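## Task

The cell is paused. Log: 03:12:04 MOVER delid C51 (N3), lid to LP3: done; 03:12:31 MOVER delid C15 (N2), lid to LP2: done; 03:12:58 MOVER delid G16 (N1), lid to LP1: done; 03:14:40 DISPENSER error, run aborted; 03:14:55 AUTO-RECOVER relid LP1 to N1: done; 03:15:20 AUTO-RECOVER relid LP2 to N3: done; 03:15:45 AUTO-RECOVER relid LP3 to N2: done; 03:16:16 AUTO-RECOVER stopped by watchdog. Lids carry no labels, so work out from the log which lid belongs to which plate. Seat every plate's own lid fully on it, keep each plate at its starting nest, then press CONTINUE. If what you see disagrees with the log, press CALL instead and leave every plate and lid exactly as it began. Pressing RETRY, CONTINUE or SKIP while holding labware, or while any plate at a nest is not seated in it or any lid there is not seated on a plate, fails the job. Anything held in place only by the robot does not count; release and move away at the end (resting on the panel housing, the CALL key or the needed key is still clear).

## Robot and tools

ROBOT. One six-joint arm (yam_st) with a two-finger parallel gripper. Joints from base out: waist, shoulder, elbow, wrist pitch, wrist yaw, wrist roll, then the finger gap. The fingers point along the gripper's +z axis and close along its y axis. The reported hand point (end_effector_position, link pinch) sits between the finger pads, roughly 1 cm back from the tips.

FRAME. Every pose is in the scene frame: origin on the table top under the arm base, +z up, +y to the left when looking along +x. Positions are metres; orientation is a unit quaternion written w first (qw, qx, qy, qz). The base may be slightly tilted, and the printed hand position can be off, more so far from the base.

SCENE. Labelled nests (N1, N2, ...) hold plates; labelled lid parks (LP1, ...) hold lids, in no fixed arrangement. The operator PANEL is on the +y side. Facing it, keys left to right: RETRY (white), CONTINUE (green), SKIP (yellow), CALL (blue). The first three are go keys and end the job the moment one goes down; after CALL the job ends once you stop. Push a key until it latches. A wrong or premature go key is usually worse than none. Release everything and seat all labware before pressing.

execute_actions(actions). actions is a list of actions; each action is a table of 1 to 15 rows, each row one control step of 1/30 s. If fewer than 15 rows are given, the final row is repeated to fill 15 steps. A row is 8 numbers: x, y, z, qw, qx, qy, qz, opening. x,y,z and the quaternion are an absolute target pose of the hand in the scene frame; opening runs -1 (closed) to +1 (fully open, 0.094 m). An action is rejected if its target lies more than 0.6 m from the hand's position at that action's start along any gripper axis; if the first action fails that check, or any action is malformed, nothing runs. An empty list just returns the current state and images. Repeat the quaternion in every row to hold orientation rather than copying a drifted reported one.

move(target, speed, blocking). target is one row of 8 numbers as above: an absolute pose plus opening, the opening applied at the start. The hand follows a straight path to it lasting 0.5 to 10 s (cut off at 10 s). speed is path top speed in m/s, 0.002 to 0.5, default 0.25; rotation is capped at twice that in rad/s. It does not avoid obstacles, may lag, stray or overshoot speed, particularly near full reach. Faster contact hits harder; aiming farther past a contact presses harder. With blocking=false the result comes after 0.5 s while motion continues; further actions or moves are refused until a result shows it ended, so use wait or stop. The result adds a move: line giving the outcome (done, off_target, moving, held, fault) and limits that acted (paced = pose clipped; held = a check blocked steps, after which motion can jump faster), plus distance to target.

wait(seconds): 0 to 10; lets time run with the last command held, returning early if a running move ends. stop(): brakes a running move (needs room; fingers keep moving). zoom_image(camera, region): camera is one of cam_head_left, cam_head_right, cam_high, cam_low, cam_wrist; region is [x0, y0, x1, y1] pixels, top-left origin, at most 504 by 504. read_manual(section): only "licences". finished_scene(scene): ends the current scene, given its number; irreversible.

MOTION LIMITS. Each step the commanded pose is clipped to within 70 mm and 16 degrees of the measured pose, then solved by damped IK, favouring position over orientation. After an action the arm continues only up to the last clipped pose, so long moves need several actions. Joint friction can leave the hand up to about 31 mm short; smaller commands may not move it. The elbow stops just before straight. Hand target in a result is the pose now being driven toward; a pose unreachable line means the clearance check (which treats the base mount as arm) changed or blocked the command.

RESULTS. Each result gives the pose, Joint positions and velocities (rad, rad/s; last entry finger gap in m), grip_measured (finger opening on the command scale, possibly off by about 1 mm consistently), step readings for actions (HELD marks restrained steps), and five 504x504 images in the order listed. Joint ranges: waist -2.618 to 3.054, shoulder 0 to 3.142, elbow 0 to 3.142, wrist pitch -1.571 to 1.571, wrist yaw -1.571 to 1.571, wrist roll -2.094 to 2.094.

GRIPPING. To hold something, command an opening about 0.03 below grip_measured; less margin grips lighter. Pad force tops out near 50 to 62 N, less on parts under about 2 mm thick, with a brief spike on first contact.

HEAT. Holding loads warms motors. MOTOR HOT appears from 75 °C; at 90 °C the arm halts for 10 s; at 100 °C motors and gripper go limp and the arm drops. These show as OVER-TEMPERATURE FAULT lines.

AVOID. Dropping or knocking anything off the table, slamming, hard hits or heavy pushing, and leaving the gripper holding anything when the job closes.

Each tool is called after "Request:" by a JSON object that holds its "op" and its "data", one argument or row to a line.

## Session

Request:
{"op": "execute_actions", "data": {
  "actions": []
}}

Scene clock: 0.00 s.
end_effector_position=(+0.2432, +0.1455, +0.3229) grip_measured=+1.000 end_effector_quat_wxyz=(+0.061, +0.713, +0.698, -0.024)
Joint positions: [-0.176  1.148  1.041 -1.332 -0.706  1.384  0.094]
Joint velocities: [ 0.007 -0.007 -0.027  0.022  0.037 -0.007  0.   ]
Hand target: +0.243, +0.145, +0.323; +0.061, +0.713, +0.698, -0.024
camera_calibration (this result's frames):
cam_wrist: T_world_to_cam=[[-0.98399, -0.164899, -0.067618, 0.291556], [-0.177891, 0.931915, 0.316053, -0.144094], [0.0108974, 0.323021, -0.946329, 0.378474], [0, 0, 0, 1]] pos_world=[0.257131, 0.0601052, 0.423416]

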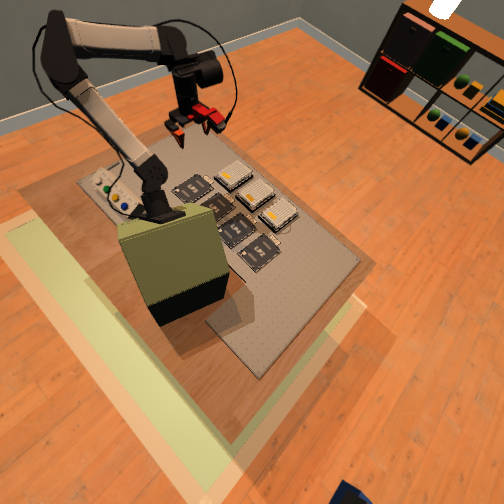

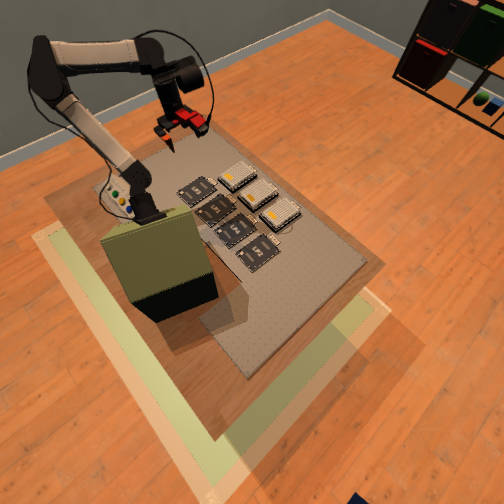

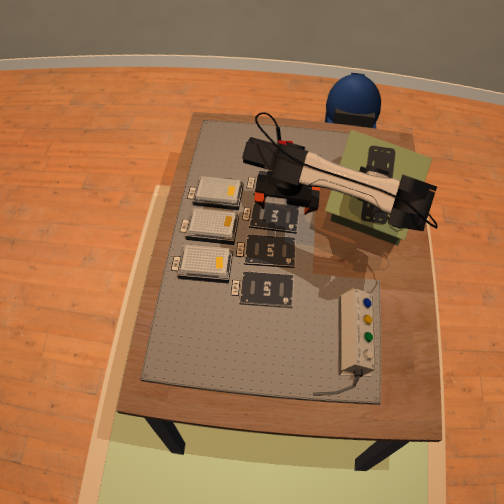

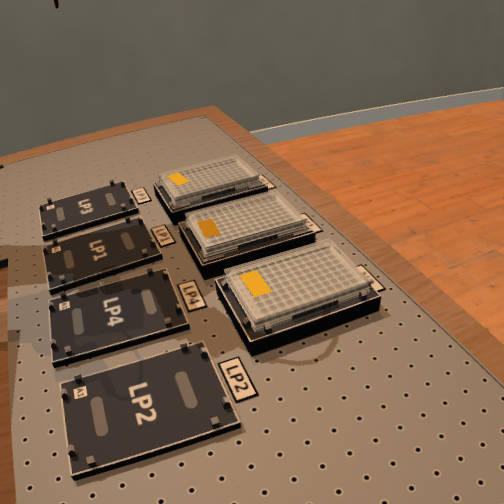

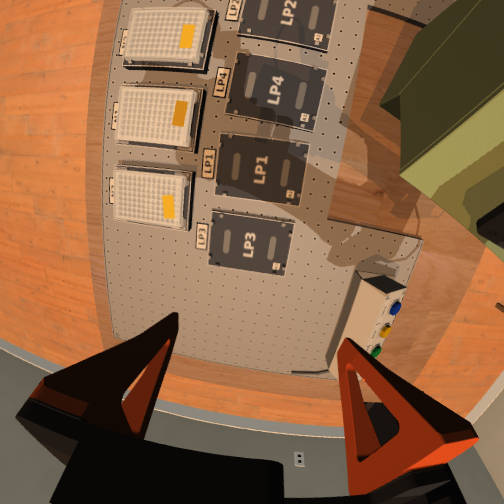

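Request:
{"op": "zoom_image", "data": {
  "camera": "cam_low",
  "region": [140,140,400,360]
}}

Request:
{"op": "zoom_image", "data": {
  "camera": "cam_wrist",
  "region": [90,0,340,290]
}}

Request:
{"op": "zoom_image", "data": {
  "camera": "cam_high",
  "region": [160,160,320,320]
}}

Region (140, 140, 400, 360) of cam_low's 504x504 image, scaled by 1.938, with more detail than that image has; it fills the top 426 rows of this view, and the rest is white.

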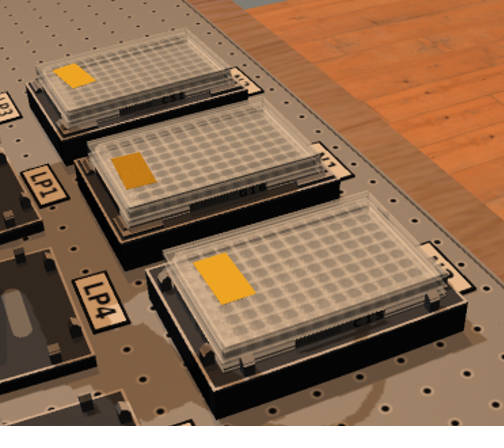

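Region (90, 0, 340, 290) of cam_wrist's 504x504 image, scaled by 1.738, with more detail than that image has; it fills the left 434 columns of this view, and the rest is white.

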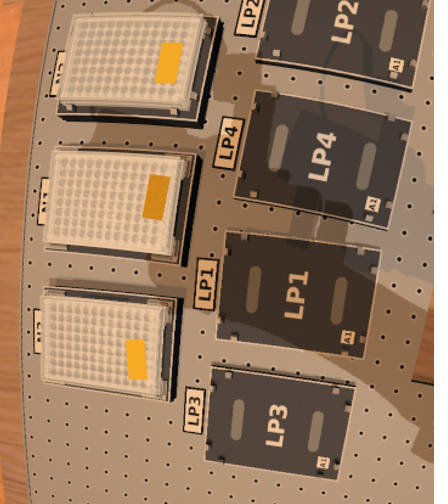

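Region (160, 160, 320, 320) of cam_high's 504x504 image, scaled by 3.150, with more detail than that image has.

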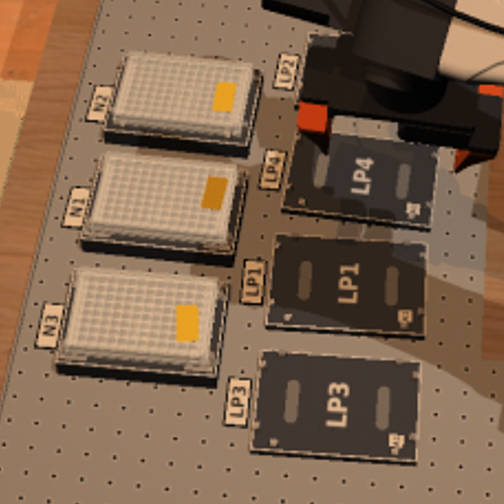

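Request:
{"op": "zoom_image", "data": {
  "camera": "cam_low",
  "region": [180,170,290,230]
}}

Request:
{"op": "zoom_image", "data": {
  "camera": "cam_low",
  "region": [240,220,390,340]
}}

Region (180, 170, 290, 230) of cam_low's 504x504 image, scaled by 4.582, with more detail than that image has; it fills the top 275 rows of this view, and the rest is white.

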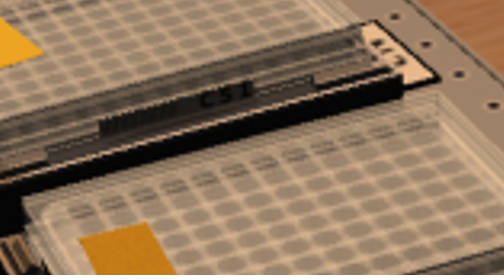

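Region (240, 220, 390, 340) of cam_low's 504x504 image, scaled by 3.360, with more detail than that image has; it fills the top 403 rows of this view, and the rest is white.

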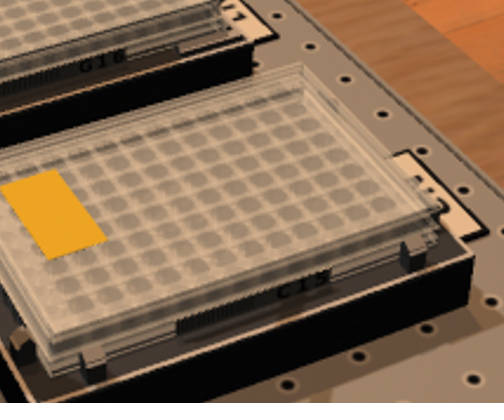

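Request:
{"op": "move", "data": {
  "target": [0.449,-0.1355,0.11,0,0.024,0.9997,0,1],
  "speed": 0.3
}}

Scene clock: 5.50 s.
end_effector_position=(+0.4481, -0.1345, +0.1087) grip_measured=+1.000 end_effector_quat_wxyz=(+0.002, +0.021, +1.000, -0.004)
Joint positions: [-0.183  2.695  1.846 -0.699 -0.803 -0.244  0.094]
Joint velocities: [-0.007 -0.007  0.012 -0.022 -0.022 -0.125  0.   ]
Hand target: +0.449, -0.138, +0.110; +0.001, +0.024, +1.000, -0.000
Off the commanded pose: 0.002 m, 1 deg.
move: done
camera_calibration (this result's frames):
cam_wrist: T_world_to_cam=[[0.137377, -0.990134, -0.0276025, -0.18524], [-0.891132, -0.135711, 0.432973, 0.384205], [-0.432447, -0.0348829, -0.900984, 0.409602], [0, 0, 0, 1]] pos_world=[0.544957, -0.116984, 0.197581]

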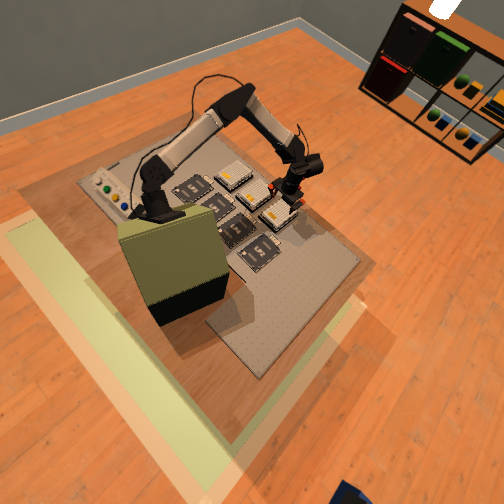

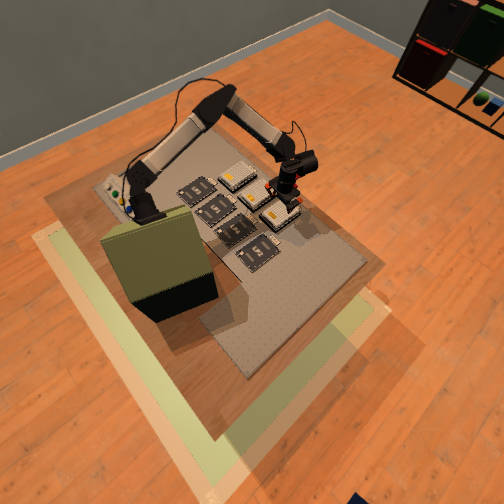

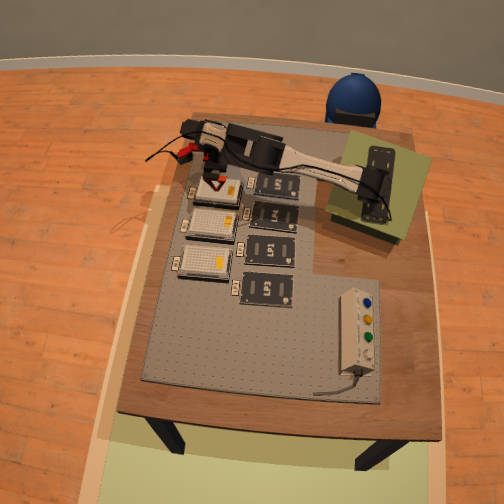

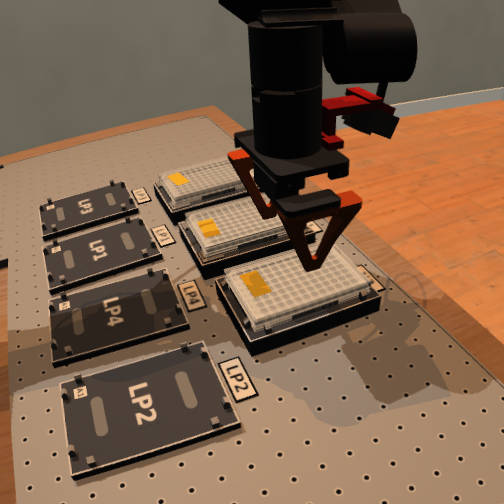

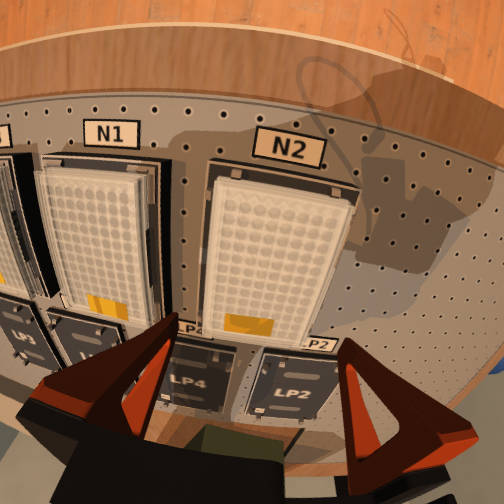

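Request:
{"op": "zoom_image", "data": {
  "camera": "cam_wrist",
  "region": [180,120,400,360]
}}

Region (180, 120, 400, 360) of cam_wrist's 504x504 image, scaled by 2.100, with more detail than that image has; it fills the left 462 columns of this view, and the rest is white.

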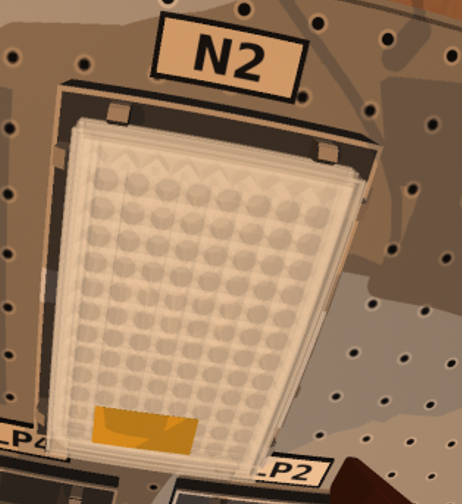

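Request:
{"op": "execute_actions", "data": {
  "actions": [
    [[0.460,-0.126,0.105,0,0.045,0.999,0,1],[0.428,-0.156,0.100,0,-0.019,0.9998,0,1],[0.472,-0.116,0.096,0,0.067,0.9978,0,1],[0.428,-0.156,0.092,0,-0.019,0.9998,0,1],[0.472,-0.116,0.088,0,0.067,0.9978,0,1],[0.428,-0.156,0.084,0,-0.019,0.9998,0,1],[0.472,-0.116,0.081,0,0.067,0.9978,0,1],[0.428,-0.156,0.078,0,-0.019,0.9998,0,1],[0.472,-0.116,0.076,0,0.067,0.9978,0,1],[0.428,-0.156,0.074,0,-0.019,0.9998,0,1],[0.472,-0.116,0.073,0,0.067,0.9978,0,1],[0.428,-0.156,0.072,0,-0.019,0.9998,0,1],[0.472,-0.116,0.072,0,0.067,0.9978,0,1],[0.428,-0.156,0.072,0,-0.019,0.9998,0,1],[0.450,-0.136,0.072,0,0.024,0.9997,0,1]]
  ]
}}

Scene clock: 8.33 s.
end_effector_position=(+0.4507, -0.1339, +0.0784) grip_measured=+1.000 end_effector_quat_wxyz=(+0.000, +0.014, +1.000, +0.000)
Joint positions: [-0.136  2.752  1.868 -0.621 -0.809 -0.196  0.094]
Joint velocities: [ 0.007  0.105  0.002  0.081 -0.022  0.154  0.   ]
Hand target: +0.450, -0.136, +0.072; -0.000, +0.024, +1.000, -0.000
Off the commanded pose: 0.007 m, 1 deg.
Step readings (end_effector_position):
0: (+0.4469, -0.1341, +0.1087)
1: (+0.4479, -0.1337, +0.1089)
2: (+0.4482, -0.1348, +0.1084)
4: (+0.4512, -0.1357, +0.1067)
8: (+0.4540, -0.1352, +0.0969)
15: end_effector_position above
camera_calibration (this result's frames):
cam_wrist: T_world_to_cam=[[0.152356, -0.987667, -0.0360886, -0.191598], [-0.887945, -0.152824, 0.433818, 0.396035], [-0.433983, -0.0340499, -0.900278, 0.384143], [0, 0, 0, 1]] pos_world=[0.54756, -0.115631, 0.167114]

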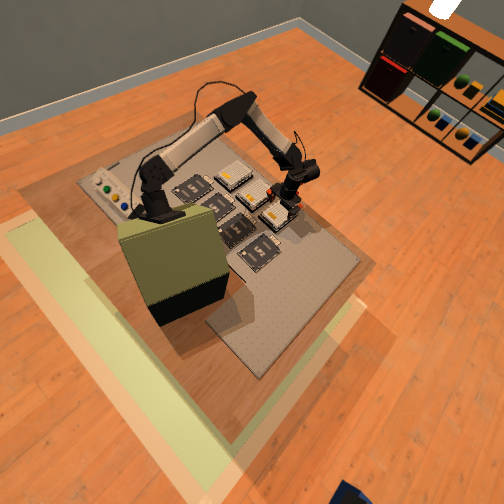

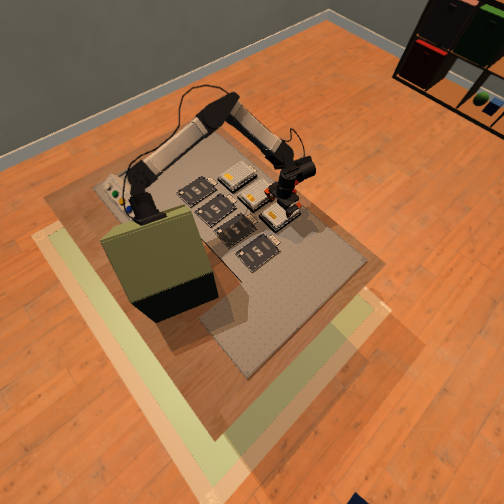

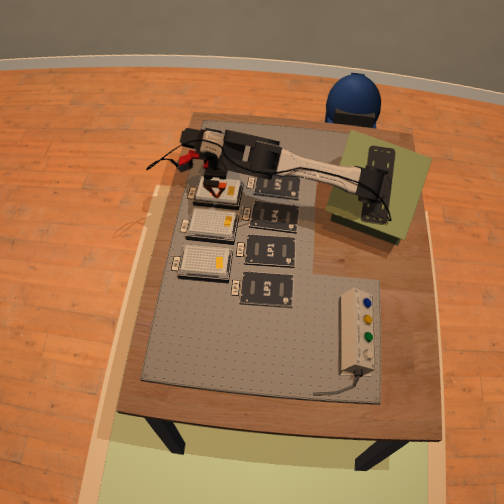

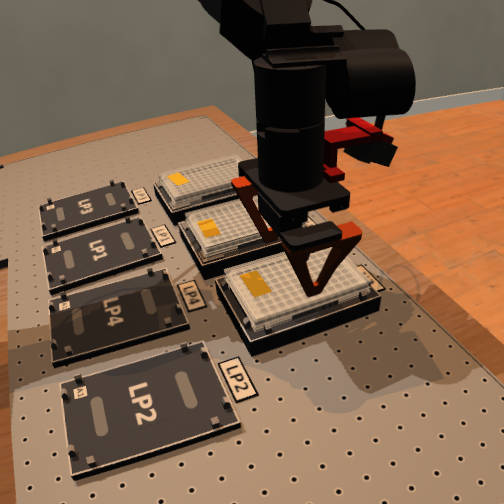

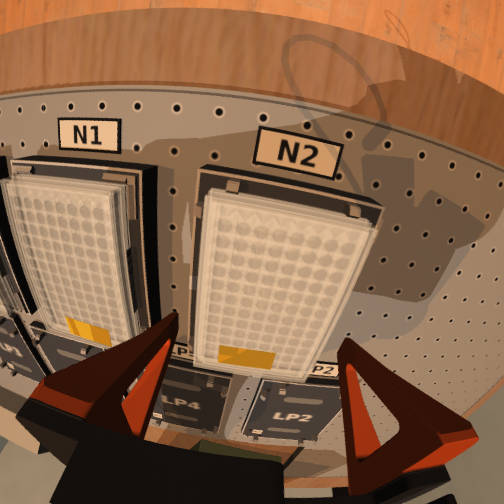

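Request:
{"op": "execute_actions", "data": {
  "actions": [
    [[0.462,-0.127,0.070,0,0.047,0.999,0,1],[0.428,-0.157,0.069,0,-0.019,0.9998,0,1],[0.472,-0.117,0.068,0,0.069,0.9976,0,1],[0.428,-0.157,0.067,0,-0.019,0.9998,0,1],[0.472,-0.117,0.066,0,0.069,0.9976,0,1],[0.428,-0.157,0.066,0,-0.019,0.9998,0,1],[0.472,-0.117,0.066,0,0.069,0.9976,0,1],[0.428,-0.157,0.066,0,-0.019,0.9998,0,1],[0.472,-0.117,0.066,0,0.069,0.9976,0,1],[0.428,-0.157,0.066,0,-0.019,0.9998,0,1],[0.472,-0.117,0.066,0,0.069,0.9976,0,1],[0.428,-0.157,0.066,0,-0.019,0.9998,0,1],[0.472,-0.117,0.066,0,0.069,0.9976,0,1],[0.428,-0.157,0.066,0,-0.019,0.9998,0,1],[0.450,-0.1365,0.066,0,0.025,0.9997,0,1]]
  ]
}}

Request:
{"op": "zoom_image", "data": {
  "camera": "cam_wrist",
  "region": [150,150,400,400]
}}

Scene clock: 9.67 s.
end_effector_position=(+0.4493, -0.1372, +0.0664) grip_measured=+1.000 end_effector_quat_wxyz=(+0.000, +0.018, +1.000, +0.000)
Joint positions: [-0.123  2.778  1.871 -0.584 -0.808 -0.168  0.094]
Joint velocities: [ 0.012 -0.002  0.002 -0.007 -0.066  0.139  0.   ]
Hand target: +0.450, -0.136, +0.066; -0.000, +0.025, +1.000, +0.000
Off the commanded pose: 0.001 m, 1 deg.
Step readings (end_effector_position):
0: (+0.4495, -0.1351, +0.0770)
1: (+0.4504, -0.1345, +0.0769)
2: (+0.4502, -0.1357, +0.0762)
4: (+0.4513, -0.1365, +0.0745)
8: (+0.4510, -0.1368, +0.0700)
15: end_effector_position above
camera_calibration (this result's frames):
cam_wrist: T_world_to_cam=[[0.143488, -0.988976, -0.0365803, -0.191257], [-0.889388, -0.145074, 0.433522, 0.4012], [-0.43405, -0.029671, -0.9004, 0.373331], [0, 0, 0, 1]] pos_world=[0.54631, -0.119868, 0.155221]

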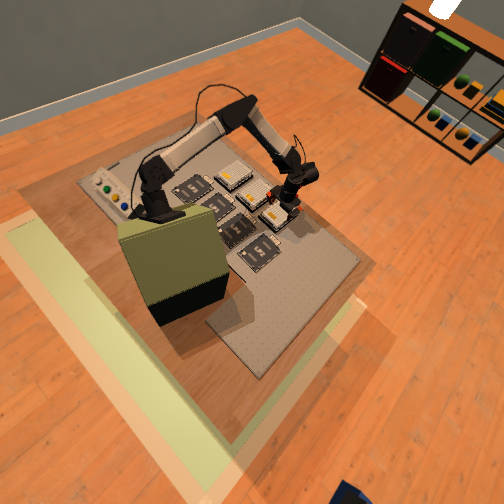

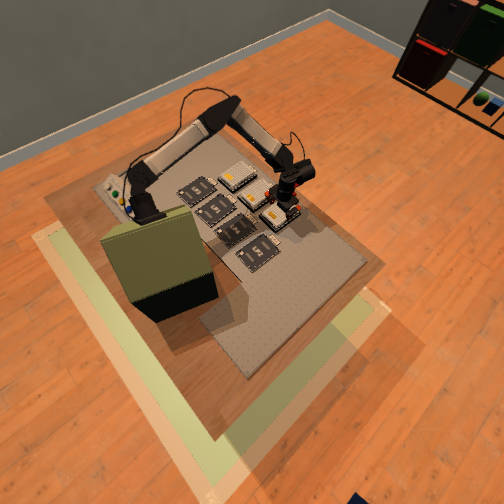

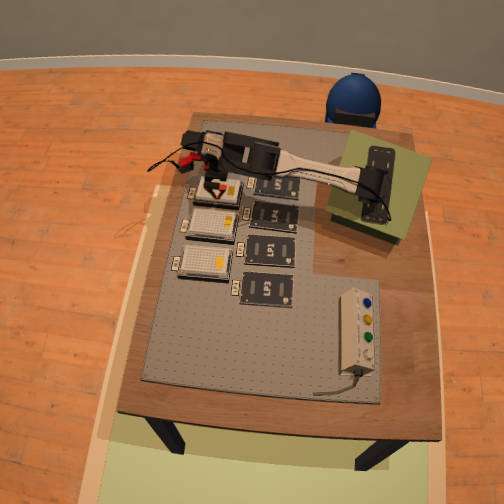

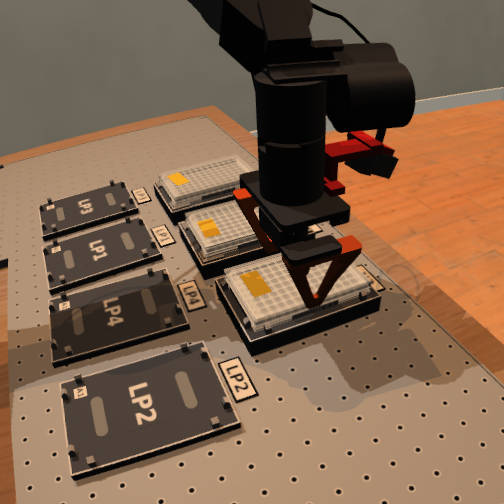

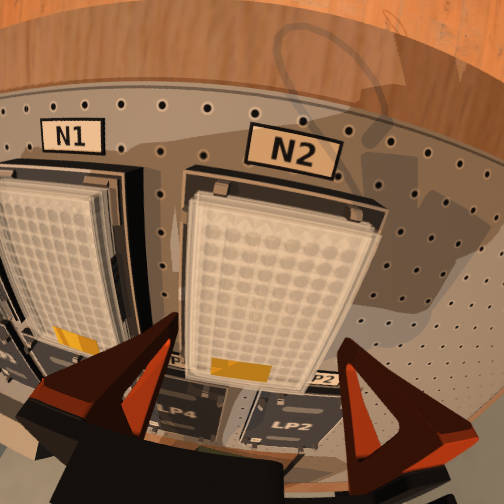

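Region (150, 150, 400, 400) of cam_wrist's 504x504 image, scaled by 2.016, with more detail than that image has.

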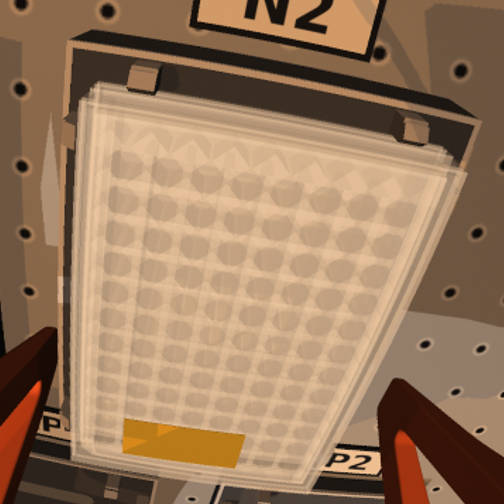

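Request:
{"op": "execute_actions", "data": {
  "actions": [
    [[0.461,-0.127,0.065,0,0.047,0.999,0,1],[0.428,-0.157,0.064,0,-0.019,0.9998,0,1],[0.472,-0.117,0.063,0,0.069,0.9976,0,1],[0.428,-0.157,0.062,0,-0.019,0.9998,0,1],[0.472,-0.117,0.061,0,0.069,0.9976,0,1],[0.428,-0.157,0.060,0,-0.019,0.9998,0,1],[0.472,-0.117,0.059,0,0.069,0.9976,0,1],[0.428,-0.157,0.058,0,-0.019,0.9998,0,1],[0.470,-0.119,0.057,0,0.067,0.9977,0,1],[0.430,-0.155,0.056,0,-0.017,0.9998,0,1],[0.470,-0.119,0.055,0,0.067,0.9977,0,1],[0.430,-0.155,0.055,0,-0.017,0.9998,0,1],[0.470,-0.119,0.055,0,0.067,0.9977,0,1],[0.430,-0.155,0.055,0,-0.017,0.9998,0,1],[0.450,-0.137,0.055,0,0.025,0.9997,0,1]]
  ]
}}

Scene clock: 10.83 s.
end_effector_position=(+0.4503, -0.1374, +0.0575) grip_measured=+1.000 end_effector_quat_wxyz=(+0.002, +0.018, +1.000, +0.000)
Joint positions: [-0.109  2.794  1.877 -0.555 -0.807 -0.147  0.094]
Joint velocities: [-0.002 -0.007  0.012 -0.007  0.095  0.139  0.   ]
Hand target: +0.450, -0.137, +0.055; +0.000, +0.025, +1.000, -0.000
Off the commanded pose: 0.003 m, 1 deg.
Step readings (end_effector_position):
0: (+0.4492, -0.1373, +0.0664)
1: (+0.4499, -0.1371, +0.0668)
2: (+0.4492, -0.1380, +0.0664)
4: (+0.4497, -0.1385, +0.0659)
8: (+0.4505, -0.1383, +0.0631)
15: end_effector_position above
camera_calibration (this result's frames):
cam_wrist: T_world_to_cam=[[0.144613, -0.98884, -0.0358189, -0.19243], [-0.890307, -0.145828, 0.431379, 0.406363], [-0.431789, -0.0304931, -0.901459, 0.36461], [0, 0, 0, 1]] pos_world=[0.54705, -0.119905, 0.146492]

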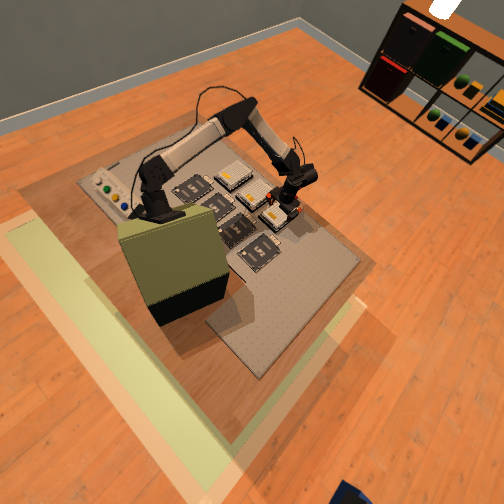

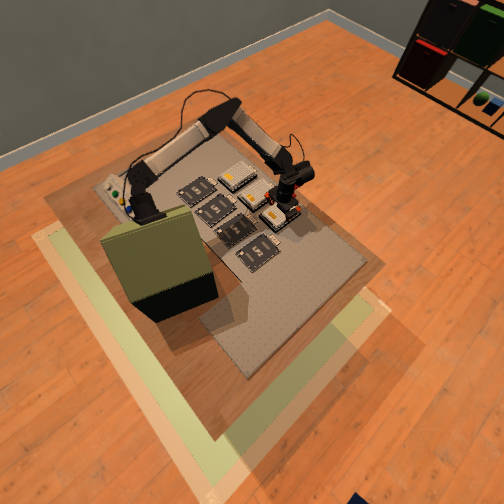

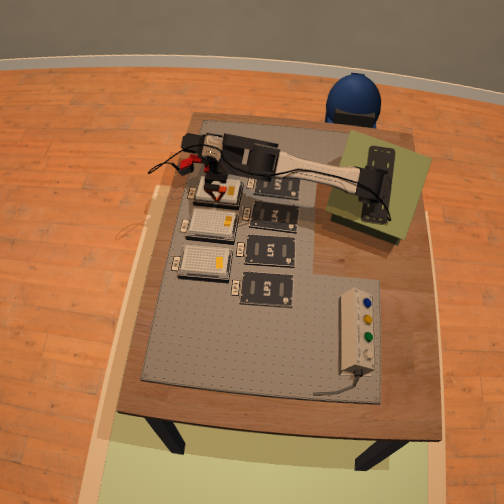

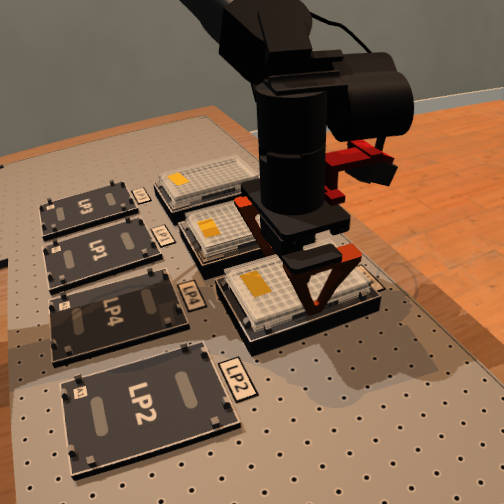

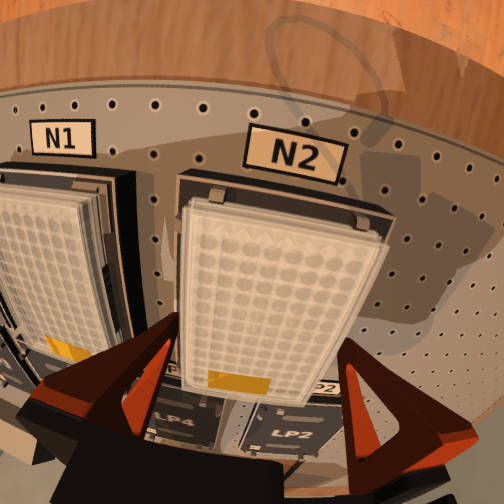

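Request:
{"op": "execute_actions", "data": {
  "actions": [
    [[0.461,-0.124,0.056,0,0.047,0.999,0,1],[0.430,-0.153,0.055,0,-0.017,0.9998,0,1],[0.470,-0.115,0.054,0,0.069,0.9976,0,1],[0.430,-0.153,0.054,0,-0.017,0.9998,0,1],[0.470,-0.115,0.053,0,0.069,0.9976,0,1],[0.430,-0.153,0.053,0,-0.017,0.9998,0,1],[0.470,-0.115,0.053,0,0.069,0.9976,0,1],[0.430,-0.153,0.053,0,-0.017,0.9998,0,1],[0.470,-0.115,0.053,0,0.069,0.9976,0,1],[0.430,-0.153,0.054,0,-0.017,0.9998,0,1],[0.470,-0.115,0.054,0,0.069,0.9976,0,1],[0.430,-0.153,0.054,0,-0.017,0.9998,0,1],[0.450,-0.135,0.054,0,0.025,0.9997,0,1]]
  ]
}}

Request:
{"op": "zoom_image", "data": {
  "camera": "cam_wrist",
  "region": [150,170,400,420]
}}

Scene clock: 11.87 s.
end_effector_position=(+0.4492, -0.1348, +0.0537) grip_measured=+1.000 end_effector_quat_wxyz=(+0.000, +0.021, +1.000, +0.000)
Joint positions: [-0.1    2.793  1.868 -0.543 -0.806 -0.131  0.094]
Joint velocities: [ 0.002  0.007 -0.007  0.037  0.007 -0.022  0.   ]
Hand target: +0.450, -0.135, +0.054; +0.000, +0.025, +1.000, -0.000
Off the commanded pose: 0.001 m, 1 deg.
Step readings (end_effector_position):
0: (+0.4498, -0.1377, +0.0571)
1: (+0.4497, -0.1376, +0.0570)
2: (+0.4486, -0.1382, +0.0564)
4: (+0.4474, -0.1383, +0.0553)
8: (+0.4480, -0.1364, +0.0536)
15: end_effector_position above
camera_calibration (this result's frames):
cam_wrist: T_world_to_cam=[[0.138808, -0.989629, -0.0369649, -0.18727], [-0.889802, -0.141018, 0.434012, 0.407648], [-0.434723, -0.027353, -0.900149, 0.362504], [0, 0, 0, 1]] pos_world=[0.546309, -0.117927, 0.142461]

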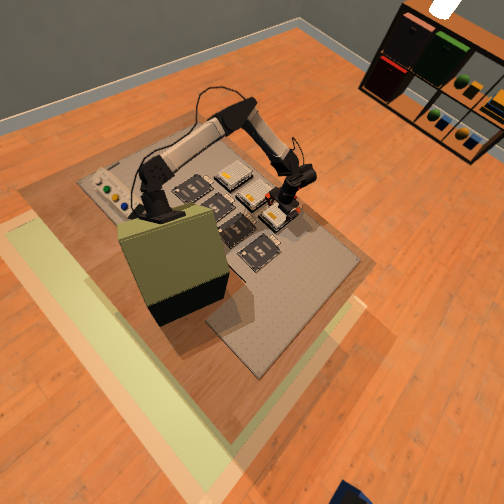

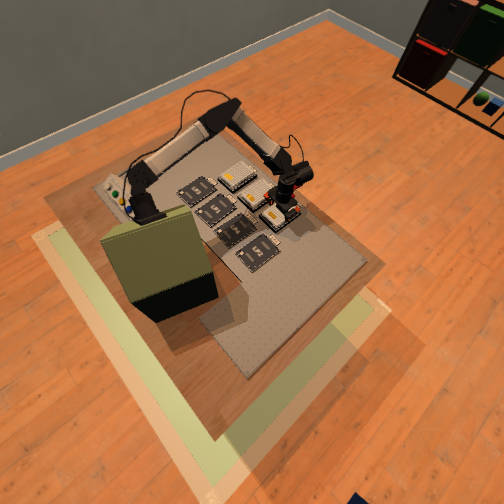

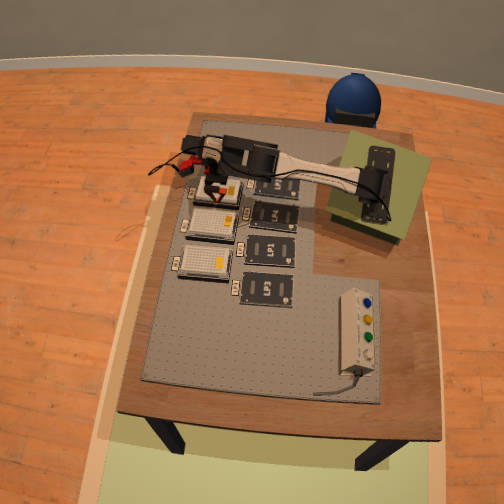

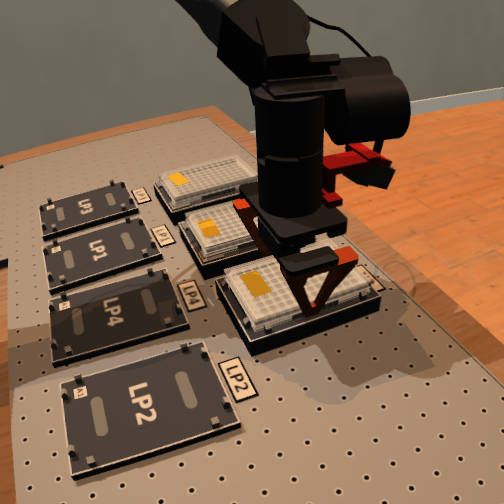

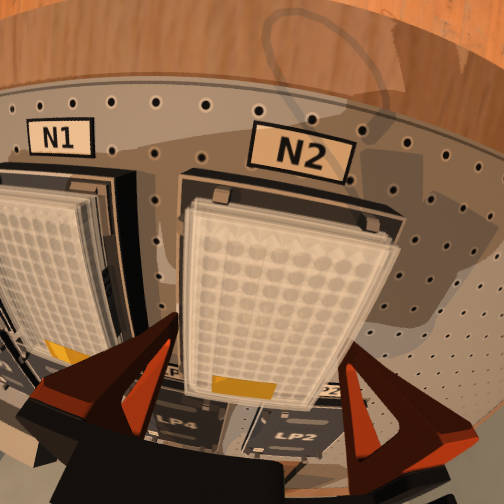

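Region (150, 170, 400, 420) of cam_wrist's 504x504 image, scaled by 2.016, with more detail than that image has.

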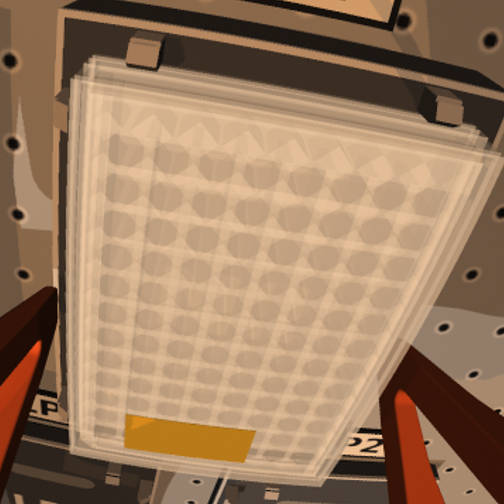

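Request:
{"op": "zoom_image", "data": {
  "camera": "cam_low",
  "region": [240,240,390,350]
}}

Region (240, 240, 390, 350) of cam_low's 504x504 image, scaled by 3.360, with more detail than that image has; it fills the top 370 rows of this view, and the rest is white.

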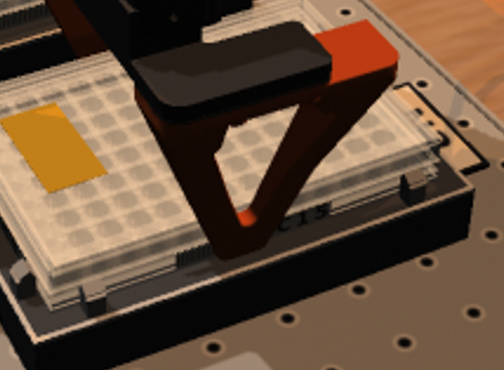

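Request:
{"op": "execute_actions", "data": {
  "actions": [
    [[0.461,-0.125,0.056,0,0.047,0.999,0,1],[0.430,-0.154,0.057,0,-0.017,0.9998,0,1],[0.470,-0.116,0.057,0,0.069,0.9976,0,1],[0.430,-0.154,0.057,0,-0.017,0.9998,0,1],[0.470,-0.116,0.057,0,0.069,0.9976,0,1],[0.430,-0.154,0.057,0,-0.017,0.9998,0,1],[0.470,-0.116,0.057,0,0.069,0.9976,0,1],[0.430,-0.154,0.057,0,-0.017,0.9998,0,1],[0.470,-0.116,0.057,0,0.069,0.9976,0,1],[0.430,-0.154,0.057,0,-0.017,0.9998,0,1],[0.450,-0.1355,0.0565,0,0.025,0.9997,0,1]]
  ]
}}

Scene clock: 13.67 s.
end_effector_position=(+0.4497, -0.1357, +0.0570) grip_measured=+1.000 end_effector_quat_wxyz=(+0.002, +0.021, +1.000, +0.000)
Joint positions: [-0.106  2.789  1.867 -0.549 -0.807 -0.137  0.094]
Joint velocities: [-0.002 -0.002  0.012  0.037  0.037 -0.037  0.   ]
Hand target: +0.450, -0.135, +0.056; -0.000, +0.025, +1.000, +0.000
Off the commanded pose: 0.001 m, 1 deg.
Step readings (end_effector_position):
0: (+0.4492, -0.1348, +0.0537)
1: (+0.4496, -0.1345, +0.0540)
2: (+0.4486, -0.1355, +0.0539)
4: (+0.4483, -0.1361, +0.0548)
8: (+0.4494, -0.1361, +0.0564)
15: end_effector_position above
camera_calibration (this result's frames):
cam_wrist: T_world_to_cam=[[0.138774, -0.989674, -0.0358729, -0.188179], [-0.890996, -0.140585, 0.431696, 0.407277], [-0.432282, -0.0279454, -0.901306, 0.3645], [0, 0, 0, 1]] pos_world=[0.546563, -0.118792, 0.145955]

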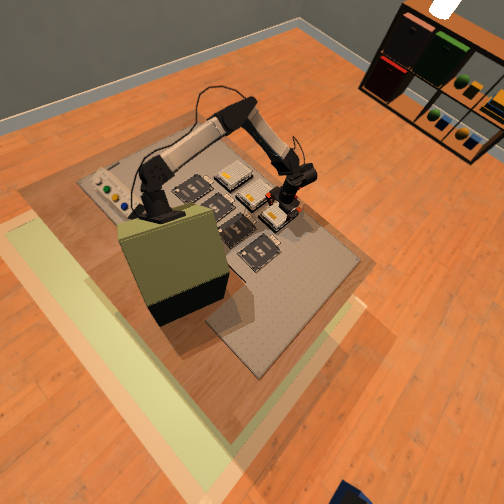

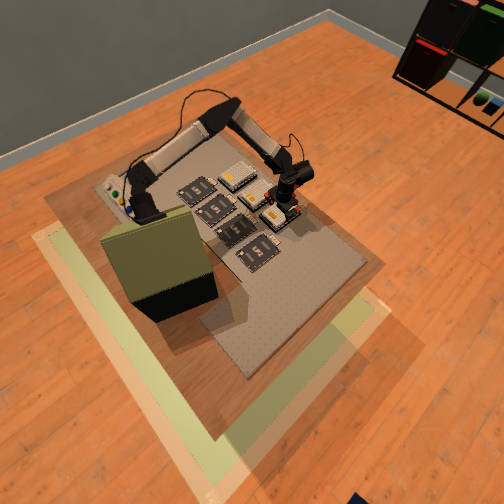

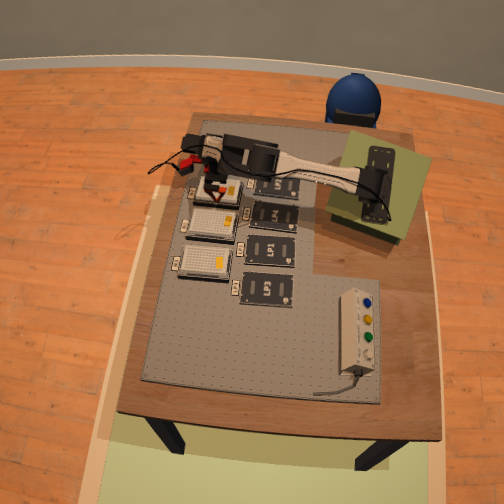

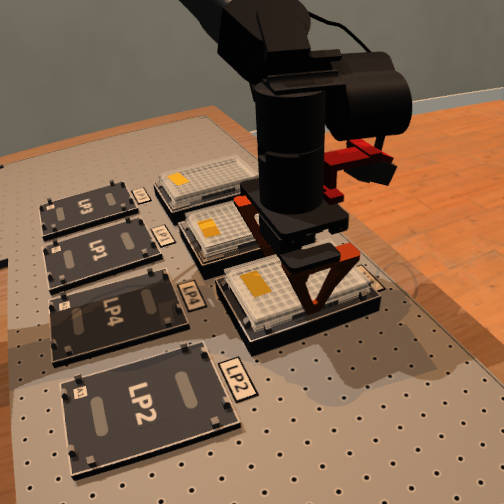

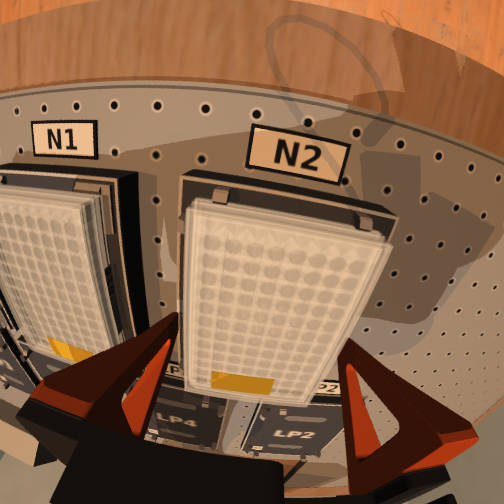

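Close gradually.

Request:
{"op": "execute_actions", "data": {
  "actions": [
    [[0.4497,-0.1357,0.057,0,0.023,0.9997,0,0.95],[0.4497,-0.1357,0.057,0,0.023,0.9997,0,0.92],[0.4497,-0.1357,0.057,0,0.023,0.9997,0,0.89],[0.4497,-0.1357,0.057,0,0.023,0.9997,0,0.87],[0.4497,-0.1357,0.057,0,0.023,0.9997,0,0.85],[0.4497,-0.1357,0.057,0,0.023,0.9997,0,0.83],[0.4497,-0.1357,0.057,0,0.023,0.9997,0,0.82],[0.4497,-0.1357,0.057,0,0.023,0.9997,0,0.81],[0.4497,-0.1357,0.057,0,0.023,0.9997,0,0.80],[0.4497,-0.1357,0.057,0,0.023,0.9997,0,0.79],[0.4497,-0.1357,0.057,0,0.023,0.9997,0,0.78],[0.4497,-0.1357,0.057,0,0.023,0.9997,0,0.77],[0.4497,-0.1357,0.057,0,0.023,0.9997,0,0.76]],
    [[0.4497,-0.1357,0.057,0,0.023,0.9997,0,0.76]]
  ]
}}

Scene clock: 15.20 s.
end_effector_position=(+0.4496, -0.1361, +0.0570) grip_measured=+0.790 end_effector_quat_wxyz=(+0.001, +0.022, +1.000, -0.001)
Joint positions: [-0.106  2.789  1.867 -0.549 -0.804 -0.135  0.084]
Joint velocities: [-0.002 -0.007 -0.002  0.007 -0.066 -0.022 -0.002]
Hand target: +0.450, -0.136, +0.057; +0.000, +0.023, +1.000, -0.000
Off the commanded pose: 0.000 m, 0 deg.
Step readings (end_effector_position; steps 1 to 15: 1st action; 16 to 30: 2nd action):
0: (+0.4497, -0.1357, +0.0570)
1: (+0.4497, -0.1357, +0.0570)
2: (+0.4497, -0.1357, +0.0570)
4: (+0.4497, -0.1357, +0.0570)
8: (+0.4497, -0.1358, +0.0570)
15: (+0.4496, -0.1361, +0.0570)
16: (+0.4496, -0.1361, +0.0570)
17: (+0.4496, -0.1361, +0.0570)
19: (+0.4496, -0.1361, +0.0570)
23: (+0.4496, -0.1361, +0.0570)
30: end_effector_position above
camera_calibration (this result's frames):
cam_wrist: T_world_to_cam=[[0.136861, -0.990029, -0.0333419, -0.187947], [-0.891059, -0.137745, 0.432481, 0.407511], [-0.432761, -0.0294804, -0.901026, 0.364443], [0, 0, 0, 1]] pos_world=[0.546556, -0.119197, 0.145865]

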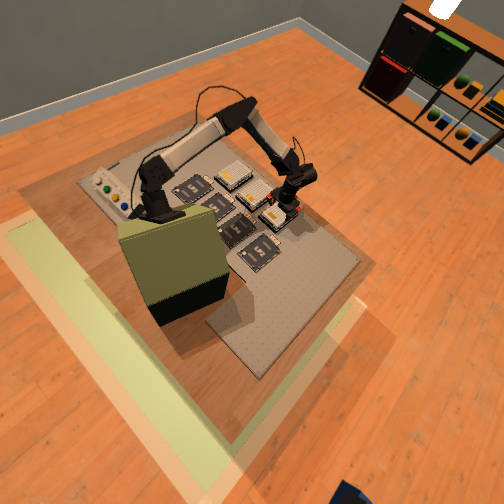

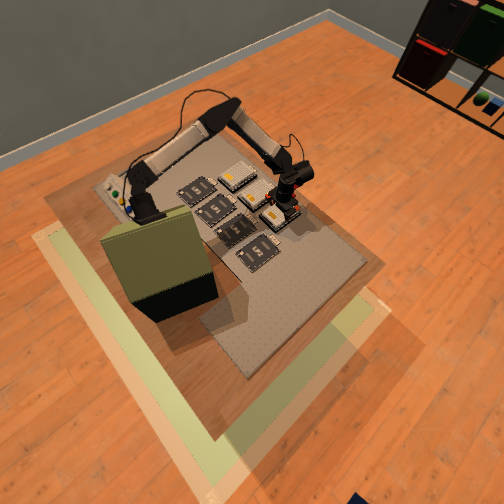

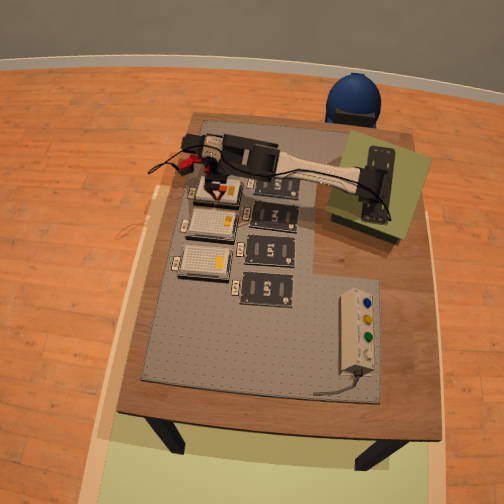

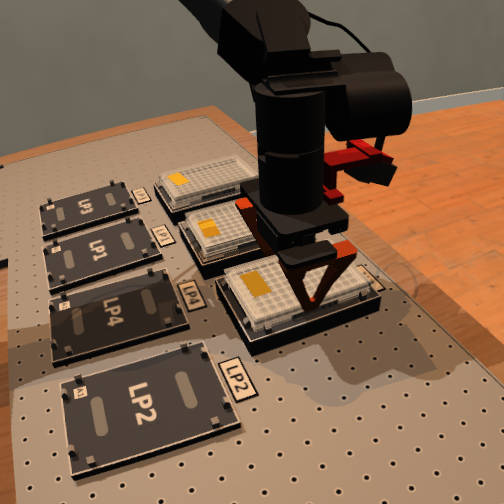

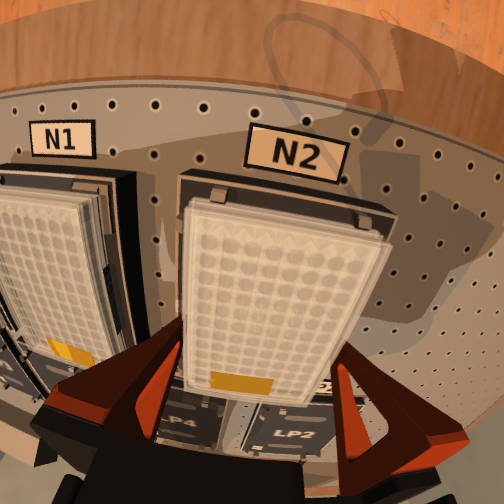

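Request:
{"op": "execute_actions", "data": {
  "actions": [
    [[0.459,-0.128,0.059,0,0.040,0.999,0,0.76],[0.432,-0.152,0.060,0,-0.012,0.9999,0,0.76],[0.468,-0.120,0.062,0,0.057,0.998,0,0.76],[0.432,-0.152,0.063,0,-0.012,0.9999,0,0.76],[0.468,-0.120,0.065,0,0.057,0.998,0,0.76],[0.432,-0.152,0.067,0,-0.012,0.9999,0,0.76],[0.468,-0.120,0.069,0,0.057,0.998,0,0.76],[0.432,-0.152,0.071,0,-0.012,0.9999,0,0.76],[0.468,-0.120,0.074,0,0.057,0.998,0,0.76],[0.432,-0.152,0.077,0,-0.012,0.9999,0,0.76],[0.468,-0.120,0.080,0,0.057,0.998,0,0.76],[0.432,-0.152,0.084,0,-0.012,0.9999,0,0.76],[0.468,-0.120,0.088,0,0.057,0.998,0,0.76],[0.432,-0.152,0.092,0,-0.012,0.9999,0,0.76],[0.450,-0.136,0.096,0,0.023,0.9997,0,0.76]]
  ]
}}

Scene clock: 16.20 s.
end_effector_position=(+0.4462, -0.1378, +0.0765) grip_measured=+0.790 end_effector_quat_wxyz=(-0.002, +0.020, +1.000, +0.001)
Joint positions: [-0.14   2.759  1.859 -0.616 -0.809 -0.194  0.084]
Joint velocities: [-0.198 -0.085 -0.002 -0.418 -0.095 -0.051  0.001]
Hand target: +0.450, -0.136, +0.095; +0.001, +0.023, +1.000, -0.000
Off the commanded pose: 0.020 m, 0 deg.
Step readings (end_effector_position):
0: (+0.4496, -0.1361, +0.0570)
1: (+0.4495, -0.1362, +0.0570)
2: (+0.4487, -0.1373, +0.0571)
4: (+0.4489, -0.1370, +0.0578)
8: (+0.4490, -0.1368, +0.0620)
15: end_effector_position above
camera_calibration (this result's frames):
cam_wrist: T_world_to_cam=[[0.139818, -0.989456, -0.037782, -0.189343], [-0.887959, -0.142178, 0.437396, 0.393456], [-0.438156, -0.0276071, -0.898475, 0.382971], [0, 0, 0, 1]] pos_world=[0.543647, -0.120833, 0.16484]

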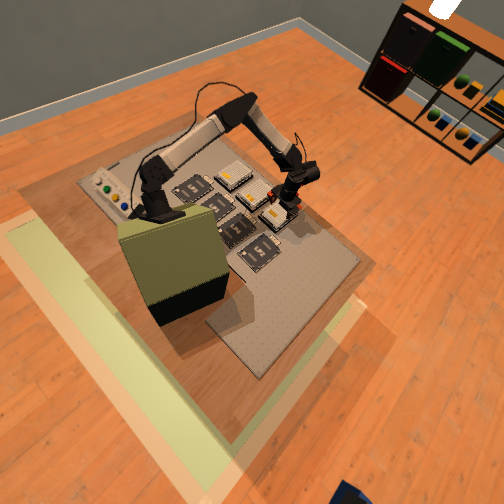

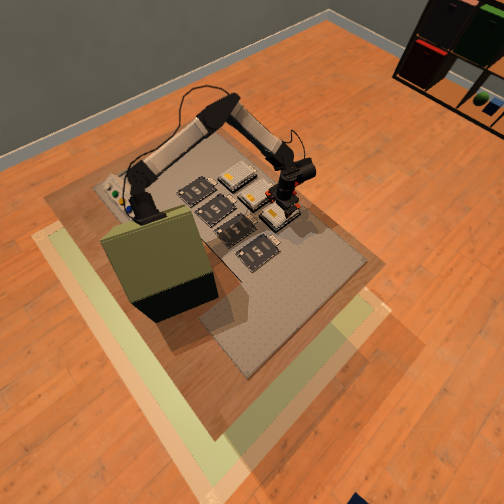

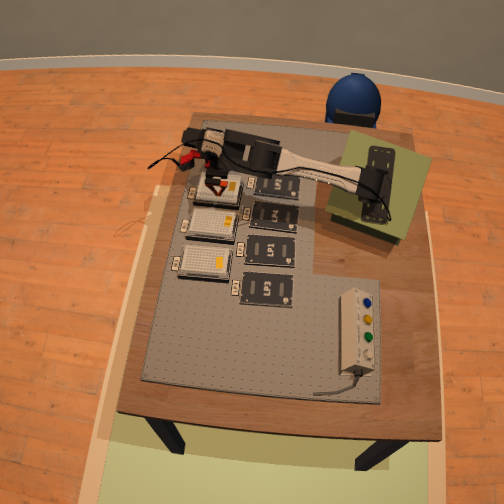

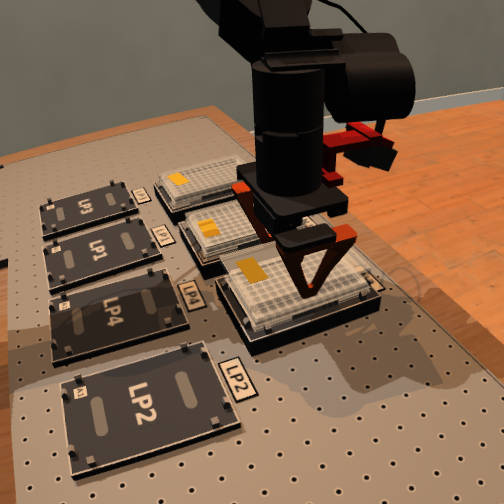

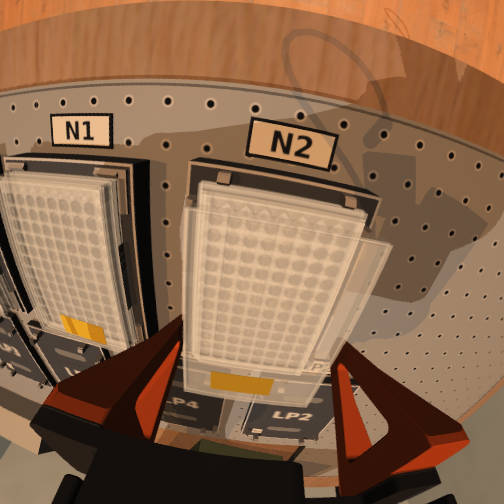

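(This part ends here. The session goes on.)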